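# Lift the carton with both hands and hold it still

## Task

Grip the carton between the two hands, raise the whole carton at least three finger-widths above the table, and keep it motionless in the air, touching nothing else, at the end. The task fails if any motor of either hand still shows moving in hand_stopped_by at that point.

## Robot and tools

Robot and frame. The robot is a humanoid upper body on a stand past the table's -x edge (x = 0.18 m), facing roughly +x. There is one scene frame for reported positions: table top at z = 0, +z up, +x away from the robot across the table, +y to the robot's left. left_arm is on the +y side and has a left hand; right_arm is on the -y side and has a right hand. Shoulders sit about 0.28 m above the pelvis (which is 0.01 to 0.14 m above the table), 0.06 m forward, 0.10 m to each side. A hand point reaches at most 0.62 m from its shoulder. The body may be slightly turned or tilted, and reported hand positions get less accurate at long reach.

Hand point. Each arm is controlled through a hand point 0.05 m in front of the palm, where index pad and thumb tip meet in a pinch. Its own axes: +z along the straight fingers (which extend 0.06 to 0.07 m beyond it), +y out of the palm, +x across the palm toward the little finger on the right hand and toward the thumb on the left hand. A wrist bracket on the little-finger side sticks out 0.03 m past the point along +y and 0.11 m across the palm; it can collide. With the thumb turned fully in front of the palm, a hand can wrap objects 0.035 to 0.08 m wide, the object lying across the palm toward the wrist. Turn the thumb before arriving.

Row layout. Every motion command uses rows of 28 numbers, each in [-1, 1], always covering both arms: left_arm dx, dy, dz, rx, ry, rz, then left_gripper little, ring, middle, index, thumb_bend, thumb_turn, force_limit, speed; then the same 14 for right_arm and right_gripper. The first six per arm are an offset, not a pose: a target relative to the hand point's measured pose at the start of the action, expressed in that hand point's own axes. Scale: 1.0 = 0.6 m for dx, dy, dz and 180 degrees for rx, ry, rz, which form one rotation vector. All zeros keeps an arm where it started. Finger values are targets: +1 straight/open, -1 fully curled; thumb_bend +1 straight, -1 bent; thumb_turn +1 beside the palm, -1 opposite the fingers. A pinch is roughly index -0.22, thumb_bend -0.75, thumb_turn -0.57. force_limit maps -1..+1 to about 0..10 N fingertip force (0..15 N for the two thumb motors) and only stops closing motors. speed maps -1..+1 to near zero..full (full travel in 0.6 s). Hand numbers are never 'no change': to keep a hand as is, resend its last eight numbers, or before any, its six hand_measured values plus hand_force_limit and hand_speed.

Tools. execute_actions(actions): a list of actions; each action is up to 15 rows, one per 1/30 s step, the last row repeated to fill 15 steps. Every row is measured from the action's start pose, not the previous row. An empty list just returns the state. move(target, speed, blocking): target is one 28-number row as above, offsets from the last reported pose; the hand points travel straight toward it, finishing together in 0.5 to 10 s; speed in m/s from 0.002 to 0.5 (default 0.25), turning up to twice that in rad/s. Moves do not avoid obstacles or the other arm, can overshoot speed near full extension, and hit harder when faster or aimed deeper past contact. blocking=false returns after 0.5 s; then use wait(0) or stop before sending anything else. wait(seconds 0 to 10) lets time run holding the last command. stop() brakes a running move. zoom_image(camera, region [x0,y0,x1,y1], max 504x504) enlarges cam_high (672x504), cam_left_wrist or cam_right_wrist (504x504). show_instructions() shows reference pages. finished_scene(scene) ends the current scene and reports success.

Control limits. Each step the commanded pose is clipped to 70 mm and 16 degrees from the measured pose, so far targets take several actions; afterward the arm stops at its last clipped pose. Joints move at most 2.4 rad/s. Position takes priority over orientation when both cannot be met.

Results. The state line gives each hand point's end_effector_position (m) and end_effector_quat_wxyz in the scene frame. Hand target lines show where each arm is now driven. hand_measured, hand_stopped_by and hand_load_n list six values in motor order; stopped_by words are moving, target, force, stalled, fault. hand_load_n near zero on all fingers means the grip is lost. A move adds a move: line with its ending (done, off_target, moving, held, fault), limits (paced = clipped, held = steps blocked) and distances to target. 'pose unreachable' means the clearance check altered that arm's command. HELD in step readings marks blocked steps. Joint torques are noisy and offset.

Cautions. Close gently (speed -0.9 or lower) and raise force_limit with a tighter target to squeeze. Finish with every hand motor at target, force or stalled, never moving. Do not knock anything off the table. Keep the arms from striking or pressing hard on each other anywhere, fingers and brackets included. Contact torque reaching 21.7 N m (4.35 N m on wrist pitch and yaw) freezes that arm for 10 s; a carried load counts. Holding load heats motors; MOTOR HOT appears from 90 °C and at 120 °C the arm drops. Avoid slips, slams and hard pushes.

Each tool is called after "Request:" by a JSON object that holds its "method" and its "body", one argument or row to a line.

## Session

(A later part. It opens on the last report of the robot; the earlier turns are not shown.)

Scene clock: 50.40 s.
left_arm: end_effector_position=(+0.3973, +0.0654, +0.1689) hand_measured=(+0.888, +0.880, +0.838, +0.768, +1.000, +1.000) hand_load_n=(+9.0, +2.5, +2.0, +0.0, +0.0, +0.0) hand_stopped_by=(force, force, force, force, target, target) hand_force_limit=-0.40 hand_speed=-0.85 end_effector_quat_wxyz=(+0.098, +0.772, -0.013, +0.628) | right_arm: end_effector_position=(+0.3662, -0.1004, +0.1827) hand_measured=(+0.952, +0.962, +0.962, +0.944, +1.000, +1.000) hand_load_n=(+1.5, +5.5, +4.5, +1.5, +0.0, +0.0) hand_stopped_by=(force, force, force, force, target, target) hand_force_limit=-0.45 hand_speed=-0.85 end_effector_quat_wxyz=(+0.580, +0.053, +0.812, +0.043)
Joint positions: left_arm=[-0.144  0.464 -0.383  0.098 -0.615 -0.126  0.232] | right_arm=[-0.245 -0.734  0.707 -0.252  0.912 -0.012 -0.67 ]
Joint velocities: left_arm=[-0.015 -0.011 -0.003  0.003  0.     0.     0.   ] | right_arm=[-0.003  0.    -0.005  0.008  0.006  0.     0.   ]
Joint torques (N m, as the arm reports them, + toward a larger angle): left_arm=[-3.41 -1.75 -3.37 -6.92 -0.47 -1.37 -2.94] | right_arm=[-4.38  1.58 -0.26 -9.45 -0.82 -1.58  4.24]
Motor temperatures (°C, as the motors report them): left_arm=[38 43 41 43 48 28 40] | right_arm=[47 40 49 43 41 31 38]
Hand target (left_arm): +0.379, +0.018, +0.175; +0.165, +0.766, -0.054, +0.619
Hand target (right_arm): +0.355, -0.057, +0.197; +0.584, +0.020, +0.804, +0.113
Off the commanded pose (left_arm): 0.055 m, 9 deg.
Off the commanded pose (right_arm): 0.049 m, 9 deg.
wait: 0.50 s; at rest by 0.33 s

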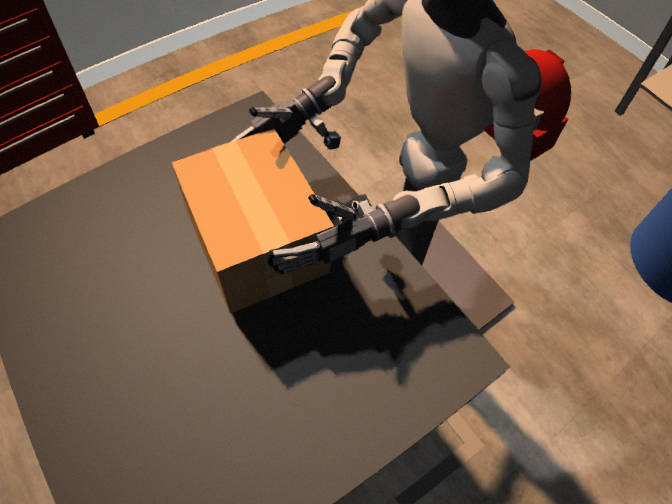

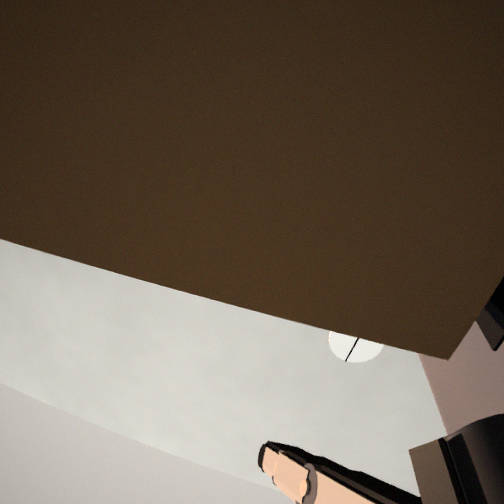

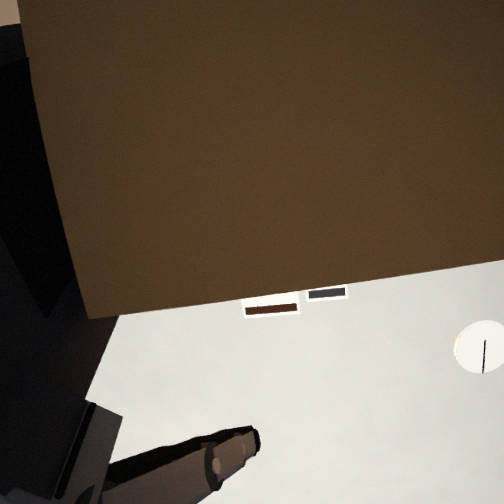

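Request:
{"method": "execute_actions", "body": {
  "actions": [
    [[-0.005,0.087,-0.013,-0.047,-0.004,-0.002,0.38,0.38,0.38,0.38,1,1,-0.4,-0.85,-0.014,0.075,-0.0187,-0.045,0,0.01,0.38,0.38,0.38,0.38,1,1,-0.45,-0.85],[-0.002,0.085,-0.0135,-0.046,-0.004,0,0.38,0.38,0.38,0.38,1,1,-0.4,-0.85,-0.017,0.073,-0.0197,-0.043,0,0.01,0.38,0.38,0.38,0.38,1,1,-0.45,-0.85],[0.002,0.0835,-0.0143,-0.046,-0.004,0,0.38,0.38,0.38,0.38,1,1,-0.4,-0.85,-0.021,0.0725,-0.021,-0.043,0,0.01,0.38,0.38,0.38,0.38,1,1,-0.45,-0.85],[0.0061,0.084,-0.0151,-0.046,-0.004,0,0.38,0.38,0.38,0.38,1,1,-0.4,-0.85,-0.025,0.073,-0.0223,-0.043,0,0.01,0.38,0.38,0.38,0.38,1,1,-0.45,-0.85],[0.0102,0.0846,-0.0159,-0.046,-0.004,0,0.38,0.38,0.38,0.38,1,1,-0.4,-0.85,-0.029,0.0735,-0.0236,-0.043,0,0.01,0.38,0.38,0.38,0.38,1,1,-0.45,-0.85],[0.0143,0.0852,-0.0167,-0.046,-0.004,0,0.38,0.38,0.38,0.38,1,1,-0.4,-0.85,-0.033,0.0741,-0.0249,-0.043,0,0.01,0.38,0.38,0.38,0.38,1,1,-0.45,-0.85],[0.0184,0.0858,-0.0175,-0.046,-0.004,0,0.38,0.38,0.38,0.38,1,1,-0.4,-0.85,-0.037,0.0746,-0.0262,-0.043,0,0.01,0.38,0.38,0.38,0.38,1,1,-0.45,-0.85],[0.0225,0.0864,-0.0183,-0.046,-0.004,0,0.38,0.38,0.38,0.38,1,1,-0.4,-0.85,-0.041,0.0752,-0.0275,-0.043,0,0.01,0.38,0.38,0.38,0.38,1,1,-0.45,-0.85],[0.0266,0.087,-0.0191,-0.046,-0.004,0,0.38,0.38,0.38,0.38,1,1,-0.4,-0.85,-0.045,0.0757,-0.0288,-0.043,0,0.01,0.38,0.38,0.38,0.38,1,1,-0.45,-0.85],[0.0307,0.0876,-0.0199,-0.046,-0.004,0,0.38,0.38,0.38,0.38,1,1,-0.4,-0.85,-0.049,0.0763,-0.0301,-0.043,0,0.01,0.38,0.38,0.38,0.38,1,1,-0.45,-0.85],[0.0348,0.0882,-0.0207,-0.046,-0.004,0,0.38,0.38,0.38,0.38,1,1,-0.4,-0.85,-0.053,0.0768,-0.0314,-0.043,0,0.01,0.38,0.38,0.38,0.38,1,1,-0.45,-0.85],[0.0389,0.0888,-0.0215,-0.046,-0.004,0,0.38,0.38,0.38,0.38,1,1,-0.4,-0.85,-0.057,0.0774,-0.0327,-0.043,0,0.01,0.38,0.38,0.38,0.38,1,1,-0.45,-0.85],[0.043,0.0894,-0.0223,-0.046,-0.004,0,0.38,0.38,0.38,0.38,1,1,-0.4,-0.85,-0.061,0.0779,-0.034,-0.043,0,0.01,0.38,0.38,0.38,0.38,1,1,-0.45,-0.85],[0.0465,0.09,-0.023,-0.046,-0.004,0,0.38,0.38,0.38,0.38,1,1,-0.4,-0.85,-0.0645,0.0784,-0.0351,-0.043,0,0.01,0.38,0.38,0.38,0.38,1,1,-0.45,-0.85],[0.049,0.0903,-0.0235,-0.046,-0.004,0,0.38,0.38,0.38,0.38,1,1,-0.4,-0.85,-0.067,0.0788,-0.036,-0.043,0,0.01,0.38,0.38,0.38,0.38,1,1,-0.45,-0.85]]
  ]
}}

Request:
{"method": "wait", "body": {
  "seconds": 0.5
}}

Scene clock: 61.40 s.
left_arm: end_effector_position=(+0.3992, +0.0665, +0.2006) hand_measured=(+0.888, +0.880, +0.838, +0.768, +1.000, +1.000) hand_load_n=(+6.5, +2.0, +3.0, +2.0, +0.0, +0.0) hand_stopped_by=(force, force, force, force, target, target) hand_force_limit=-0.40 hand_speed=-0.85 end_effector_quat_wxyz=(+0.087, +0.769, -0.018, +0.634) | right_arm: end_effector_position=(+0.3661, -0.0988, +0.2121) hand_measured=(+0.952, +0.962, +0.962, +0.944, +1.000, +1.000) hand_load_n=(+1.0, +4.5, +4.0, +2.0, +0.0, +0.0) hand_stopped_by=(force, force, force, force, target, target) hand_force_limit=-0.45 hand_speed=-0.85 end_effector_quat_wxyz=(+0.575, +0.053, +0.815, +0.041)
Joint positions: left_arm=[-0.153  0.585 -0.408 -0.109 -0.696 -0.011  0.367] | right_arm=[-0.302 -0.832  0.699 -0.424  1.035  0.08  -0.797]
Joint velocities: left_arm=[-0.026  0.267 -0.031 -0.422 -0.235  0.241  0.301] | right_arm=[-0.153 -0.201 -0.017 -0.321  0.272  0.166 -0.264]
Joint torques (N m, as the arm reports them, + toward a larger angle): left_arm=[-3.81 -0.91 -2.65 -7.26 -0.75 -1.33 -2.84] | right_arm=[-4.65  0.9  -1.05 -9.28 -0.31 -1.48  3.93]
Motor temperatures (°C, as the motors report them): left_arm=[40 43 41 46 48 30 46] | right_arm=[50 40 49 46 41 33 43]
Hand target (left_arm): +0.380, +0.023, +0.208; +0.151, +0.765, -0.058, +0.623
Hand target (right_arm): +0.356, -0.060, +0.231; +0.579, +0.022, +0.808, +0.107
Off the commanded pose (left_arm): 0.052 m, 9 deg.
Off the commanded pose (right_arm): 0.045 m, 8 deg.
Step readings (end_effector_position):
0: left_arm (+0.3973, +0.0654, +0.1689) | right_arm (+0.3662, -0.1004, +0.1827)
1: left_arm (+0.3973, +0.0653, +0.1689) | right_arm (+0.3662, -0.1004, +0.1827)
2: left_arm (+0.3972, +0.0651, +0.1688) | right_arm (+0.3660, -0.1005, +0.1826)
4: left_arm (+0.3965, +0.0641, +0.1699) | right_arm (+0.3651, -0.1009, +0.1837)
8: left_arm (+0.3972, +0.0649, +0.1801) | right_arm (+0.3650, -0.1001, +0.1932)
15: end_effector_position above

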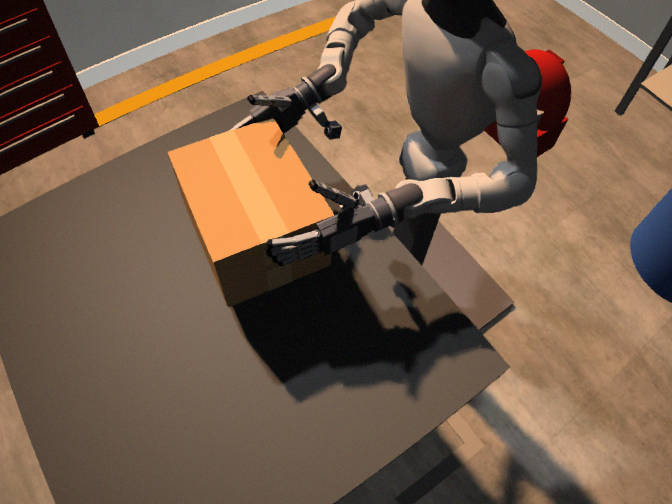

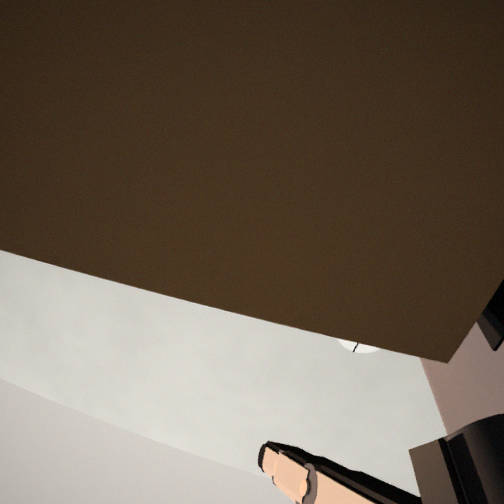

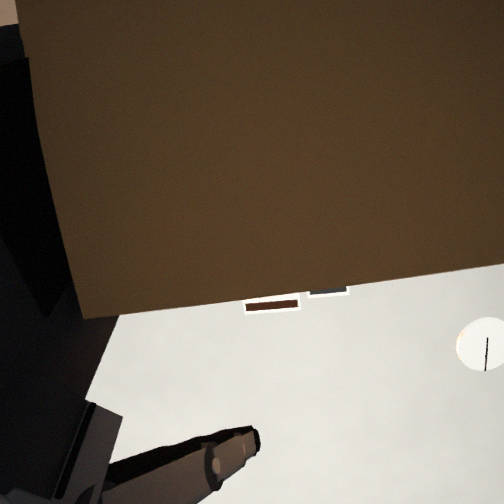

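Scene clock: 61.90 s.
left_arm: end_effector_position=(+0.4000, +0.0666, +0.2054) hand_measured=(+0.888, +0.880, +0.838, +0.768, +1.000, +1.000) hand_load_n=(+6.5, +2.0, +3.5, +2.0, +0.0, +0.0) hand_stopped_by=(force, force, force, force, target, target) hand_force_limit=-0.40 hand_speed=-0.85 end_effector_quat_wxyz=(+0.085, +0.768, -0.018, +0.635) | right_arm: end_effector_position=(+0.3666, -0.0986, +0.2164) hand_measured=(+0.952, +0.962, +0.962, +0.944, +1.000, +1.000) hand_load_n=(+1.0, +4.5, +4.0, +2.0, +0.0, +0.0) hand_stopped_by=(force, force, force, force, target, target) hand_force_limit=-0.45 hand_speed=-0.85 end_effector_quat_wxyz=(+0.576, +0.053, +0.815, +0.040)
Joint positions: left_arm=[-0.158  0.601 -0.41  -0.133 -0.709  0.003  0.385] | right_arm=[-0.313 -0.843  0.697 -0.442  1.051  0.09  -0.812]
Joint velocities: left_arm=[-0.011 -0.002 -0.003  0.    -0.003  0.     0.   ] | right_arm=[ 0.003  0.    -0.008  0.003 -0.018  0.     0.   ]
Joint torques (N m, as the arm reports them, + toward a larger angle): left_arm=[-3.82 -0.88 -2.39 -7.52 -0.59 -1.35 -2.87] | right_arm=[-4.64  1.1  -1.19 -9.19 -0.59 -1.52  3.98]
Motor temperatures (°C, as the motors report them): left_arm=[40 43 41 46 48 30 46] | right_arm=[50 40 49 46 41 33 43]
Hand target (left_arm): +0.380, +0.023, +0.208; +0.151, +0.765, -0.058, +0.623
Hand target (right_arm): +0.356, -0.060, +0.231; +0.579, +0.022, +0.808, +0.107
Off the commanded pose (left_arm): 0.052 m, 9 deg.
Off the commanded pose (right_arm): 0.043 m, 8 deg.
wait: 0.50 s; at rest by 0.23 s

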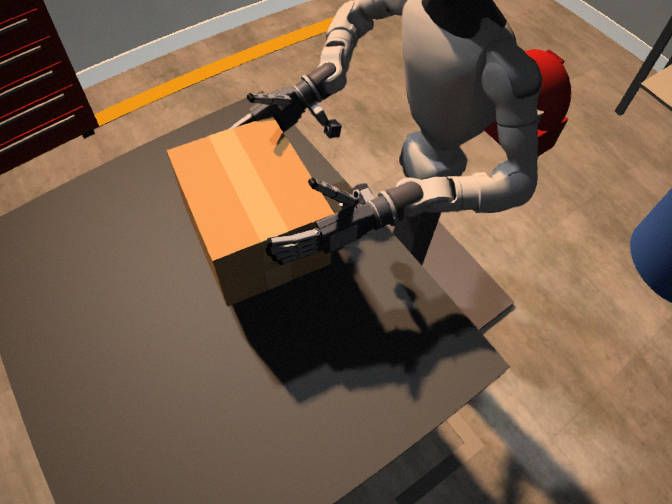

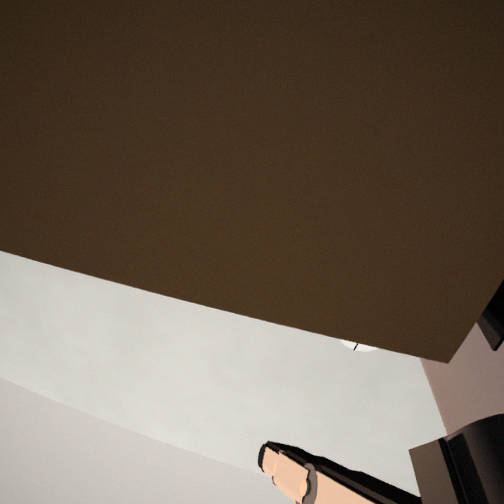

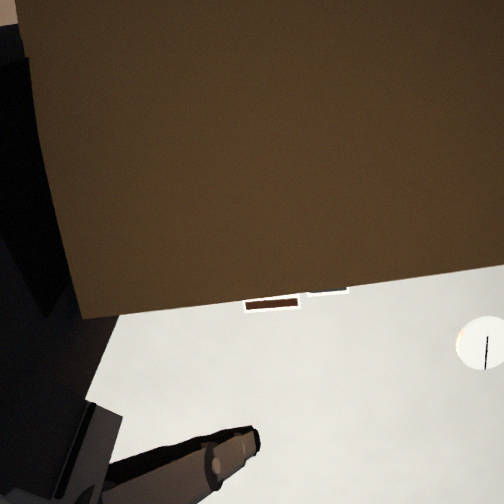

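Request:
{"method": "execute_actions", "body": {
  "actions": [
    [[-0.008,0.0822,-0.0164,-0.048,-0.006,-0.005,0.38,0.38,0.38,0.38,1,1,-0.4,-0.85,-0.016,0.0663,-0.0197,-0.043,-0.003,0.011,0.38,0.38,0.38,0.38,1,1,-0.45,-0.85],[-0.004,0.0827,-0.0171,-0.048,-0.006,-0.005,0.38,0.38,0.38,0.38,1,1,-0.4,-0.85,-0.02,0.0668,-0.021,-0.043,-0.003,0.011,0.38,0.38,0.38,0.38,1,1,-0.45,-0.85],[0.001,0.0833,-0.018,-0.048,-0.006,-0.005,0.38,0.38,0.38,0.38,1,1,-0.4,-0.85,-0.025,0.0675,-0.0227,-0.043,-0.003,0.011,0.38,0.38,0.38,0.38,1,1,-0.45,-0.85],[0.006,0.0839,-0.0189,-0.048,-0.006,-0.005,0.38,0.38,0.38,0.38,1,1,-0.4,-0.85,-0.03,0.0682,-0.0244,-0.043,-0.003,0.011,0.38,0.38,0.38,0.38,1,1,-0.45,-0.85],[0.011,0.0845,-0.0198,-0.048,-0.006,-0.005,0.38,0.38,0.38,0.38,1,1,-0.4,-0.85,-0.035,0.0689,-0.0261,-0.043,-0.003,0.011,0.38,0.38,0.38,0.38,1,1,-0.45,-0.85],[0.016,0.0851,-0.0207,-0.048,-0.006,-0.005,0.38,0.38,0.38,0.38,1,1,-0.4,-0.85,-0.04,0.0696,-0.0278,-0.043,-0.003,0.011,0.38,0.38,0.38,0.38,1,1,-0.45,-0.85],[0.021,0.0857,-0.0216,-0.048,-0.006,-0.005,0.38,0.38,0.38,0.38,1,1,-0.4,-0.85,-0.045,0.0703,-0.0295,-0.043,-0.003,0.011,0.38,0.38,0.38,0.38,1,1,-0.45,-0.85],[0.026,0.0863,-0.0225,-0.048,-0.006,-0.005,0.38,0.38,0.38,0.38,1,1,-0.4,-0.85,-0.05,0.071,-0.0312,-0.043,-0.003,0.011,0.38,0.38,0.38,0.38,1,1,-0.45,-0.85],[0.031,0.0869,-0.0234,-0.048,-0.006,-0.005,0.38,0.38,0.38,0.38,1,1,-0.4,-0.85,-0.055,0.0717,-0.0329,-0.043,-0.003,0.011,0.38,0.38,0.38,0.38,1,1,-0.45,-0.85],[0.036,0.0875,-0.0243,-0.048,-0.006,-0.005,0.38,0.38,0.38,0.38,1,1,-0.4,-0.85,-0.06,0.0724,-0.0346,-0.043,-0.003,0.011,0.38,0.38,0.38,0.38,1,1,-0.45,-0.85],[0.041,0.0881,-0.0252,-0.048,-0.006,-0.005,0.38,0.38,0.38,0.38,1,1,-0.4,-0.85,-0.065,0.0731,-0.0363,-0.043,-0.003,0.011,0.38,0.38,0.38,0.38,1,1,-0.45,-0.85],[0.046,0.0887,-0.0261,-0.048,-0.006,-0.005,0.38,0.38,0.38,0.38,1,1,-0.4,-0.85,-0.07,0.0738,-0.038,-0.043,-0.003,0.011,0.38,0.38,0.38,0.38,1,1,-0.45,-0.85],[0.051,0.0893,-0.027,-0.048,-0.006,-0.005,0.38,0.38,0.38,0.38,1,1,-0.4,-0.85,-0.075,0.0745,-0.0397,-0.043,-0.003,0.011,0.38,0.38,0.38,0.38,1,1,-0.45,-0.85],[0.055,0.0898,-0.0277,-0.048,-0.006,-0.005,0.38,0.38,0.38,0.38,1,1,-0.4,-0.85,-0.079,0.0751,-0.041,-0.043,-0.003,0.011,0.38,0.38,0.38,0.38,1,1,-0.45,-0.85],[0.058,0.0902,-0.0282,-0.048,-0.006,-0.005,0.38,0.38,0.38,0.38,1,1,-0.4,-0.85,-0.082,0.0755,-0.042,-0.043,-0.003,0.011,0.38,0.38,0.38,0.38,1,1,-0.45,-0.85]]
  ]
}}

Request:
{"method": "wait", "body": {
  "seconds": 2
}}

Scene clock: 68.57 s.
left_arm: end_effector_position=(+0.4030, +0.0679, +0.2440) hand_measured=(+0.888, +0.880, +0.838, +0.768, +1.000, +1.000) hand_load_n=(+5.0, +1.0, +3.5, +4.0, +0.0, +0.0) hand_stopped_by=(force, force, force, force, target, target) hand_force_limit=-0.40 hand_speed=-0.85 end_effector_quat_wxyz=(+0.076, +0.763, -0.018, +0.642) | right_arm: end_effector_position=(+0.3669, -0.0978, +0.2527) hand_measured=(+0.952, +0.962, +0.962, +0.944, +1.000, +1.000) hand_load_n=(+0.5, +3.0, +2.5, +1.5, +0.0, +0.0) hand_stopped_by=(force, force, force, force, target, target) hand_force_limit=-0.45 hand_speed=-0.85 end_effector_quat_wxyz=(+0.575, +0.052, +0.816, +0.036)
Joint positions: left_arm=[-0.206  0.729 -0.411 -0.321 -0.834  0.11   0.531] | right_arm=[-0.401 -0.939  0.652 -0.597  1.218  0.182 -0.946]
Joint velocities: left_arm=[-0.143  0.287  0.044 -0.371 -0.328  0.198  0.301] | right_arm=[-0.245 -0.175 -0.126 -0.285  0.437  0.198 -0.298]
Joint torques (N m, as the arm reports them, + toward a larger angle): left_arm=[-3.82 -0.64 -1.6  -7.55 -1.   -1.15 -2.93] | right_arm=[-4.58  0.6  -2.13 -8.91  0.08 -1.55  3.78]
Motor temperatures (°C, as the motors report them): left_arm=[41 43 41 48 48 30 48] | right_arm=[51 39 49 47 41 34 44]
Hand target (left_arm): +0.381, +0.025, +0.250; +0.144, +0.764, -0.059, +0.626
Hand target (right_arm): +0.356, -0.060, +0.274; +0.579, +0.021, +0.808, +0.103
Off the commanded pose (left_arm): 0.053 m, 10 deg.
Off the commanded pose (right_arm): 0.045 m, 8 deg.
Step readings (end_effector_position):
0: left_arm (+0.4000, +0.0666, +0.2054) | right_arm (+0.3666, -0.0986, +0.2164)
1: left_arm (+0.4000, +0.0666, +0.2053) | right_arm (+0.3666, -0.0987, +0.2164)
2: left_arm (+0.3998, +0.0664, +0.2051) | right_arm (+0.3665, -0.0989, +0.2164)
4: left_arm (+0.3993, +0.0656, +0.2064) | right_arm (+0.3657, -0.0995, +0.2171)
8: left_arm (+0.4001, +0.0658, +0.2177) | right_arm (+0.3655, -0.0993, +0.2280)
15: end_effector_position above

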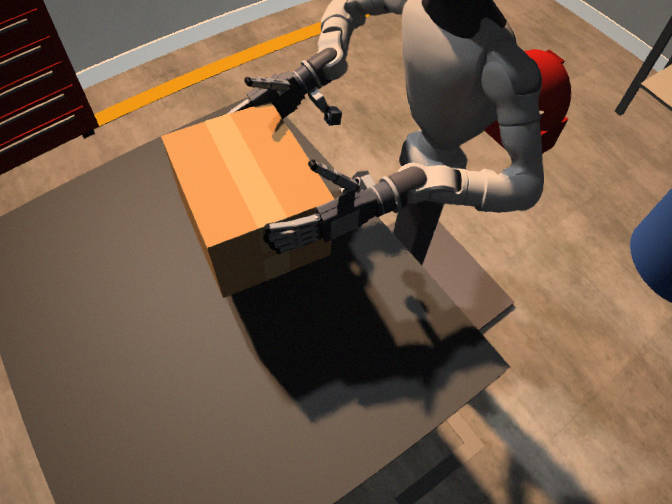

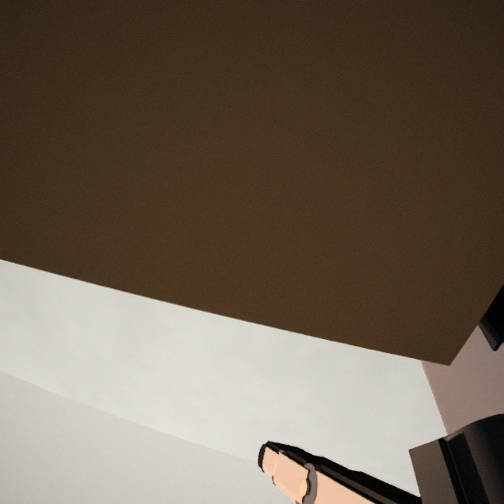

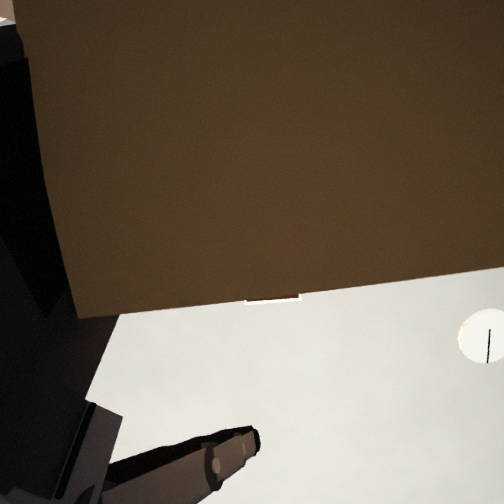

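Scene clock: 70.57 s.
left_arm: end_effector_position=(+0.4039, +0.0685, +0.2497) hand_measured=(+0.888, +0.880, +0.838, +0.768, +1.000, +1.000) hand_load_n=(+4.5, +1.0, +3.5, +4.0, +0.0, +0.0) hand_stopped_by=(force, force, force, force, target, target) hand_force_limit=-0.40 hand_speed=-0.85 end_effector_quat_wxyz=(+0.074, +0.762, -0.018, +0.643) | right_arm: end_effector_position=(+0.3674, -0.0973, +0.2580) hand_measured=(+0.952, +0.962, +0.962, +0.944, +1.000, +1.000) hand_load_n=(+0.5, +3.0, +2.5, +1.5, +0.0, +0.0) hand_stopped_by=(force, force, force, force, target, target) hand_force_limit=-0.45 hand_speed=-0.85 end_effector_quat_wxyz=(+0.575, +0.051, +0.815, +0.036)
Joint positions: left_arm=[-0.216  0.747 -0.408 -0.342 -0.853  0.124  0.55 ] | right_arm=[-0.417 -0.948  0.645 -0.613  1.242  0.194 -0.963]
Joint velocities: left_arm=[ 0.003  0.009  0.003 -0.006  0.012  0.     0.   ] | right_arm=[-0.003  0.     0.005 -0.005 -0.009  0.     0.   ]
Joint torques (N m, as the arm reports them, + toward a larger angle): left_arm=[-3.56 -0.38 -1.5  -7.69 -1.02 -1.26 -3.  ] | right_arm=[-4.98  0.97 -2.03 -8.49 -0.43 -1.55  3.81]
Motor temperatures (°C, as the motors report them): left_arm=[41 43 41 48 48 30 49] | right_arm=[52 39 49 48 41 34 44]
Hand target (left_arm): +0.381, +0.025, +0.250; +0.144, +0.764, -0.059, +0.626
Hand target (right_arm): +0.356, -0.060, +0.274; +0.579, +0.021, +0.808, +0.103
Off the commanded pose (left_arm): 0.054 m, 10 deg.
Off the commanded pose (right_arm): 0.042 m, 8 deg.
wait: 2.00 s; at rest by 0.23 s

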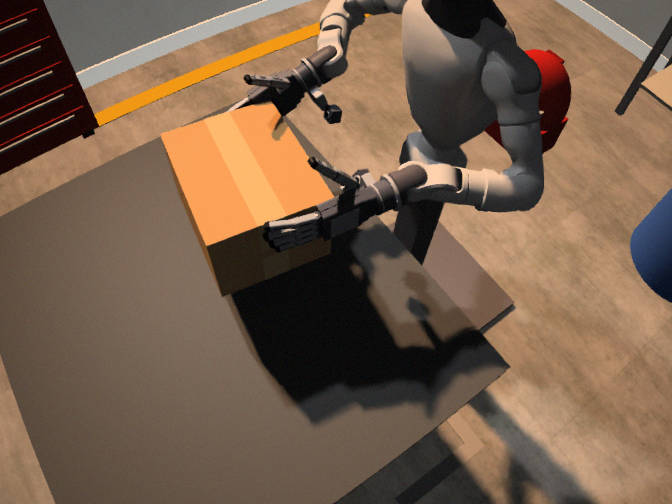

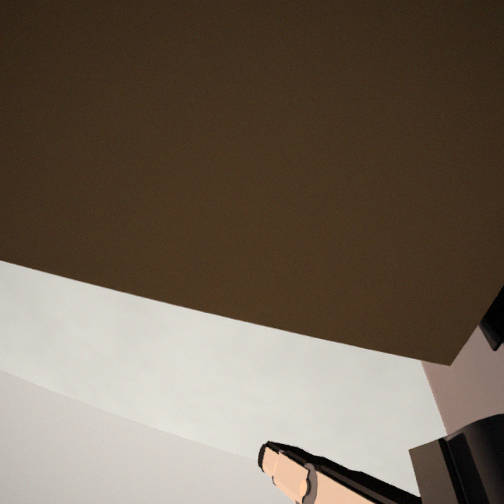

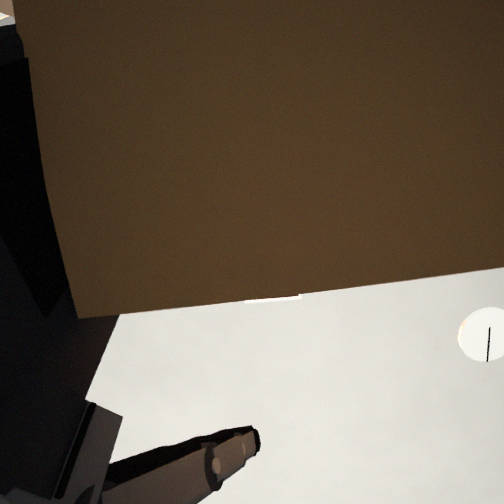

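The carton is about 0.085–0.09 m up and stable.

Request:
{"method": "finished_scene", "body": {
  "scene": 2
}}

The scene is finished: the task was done.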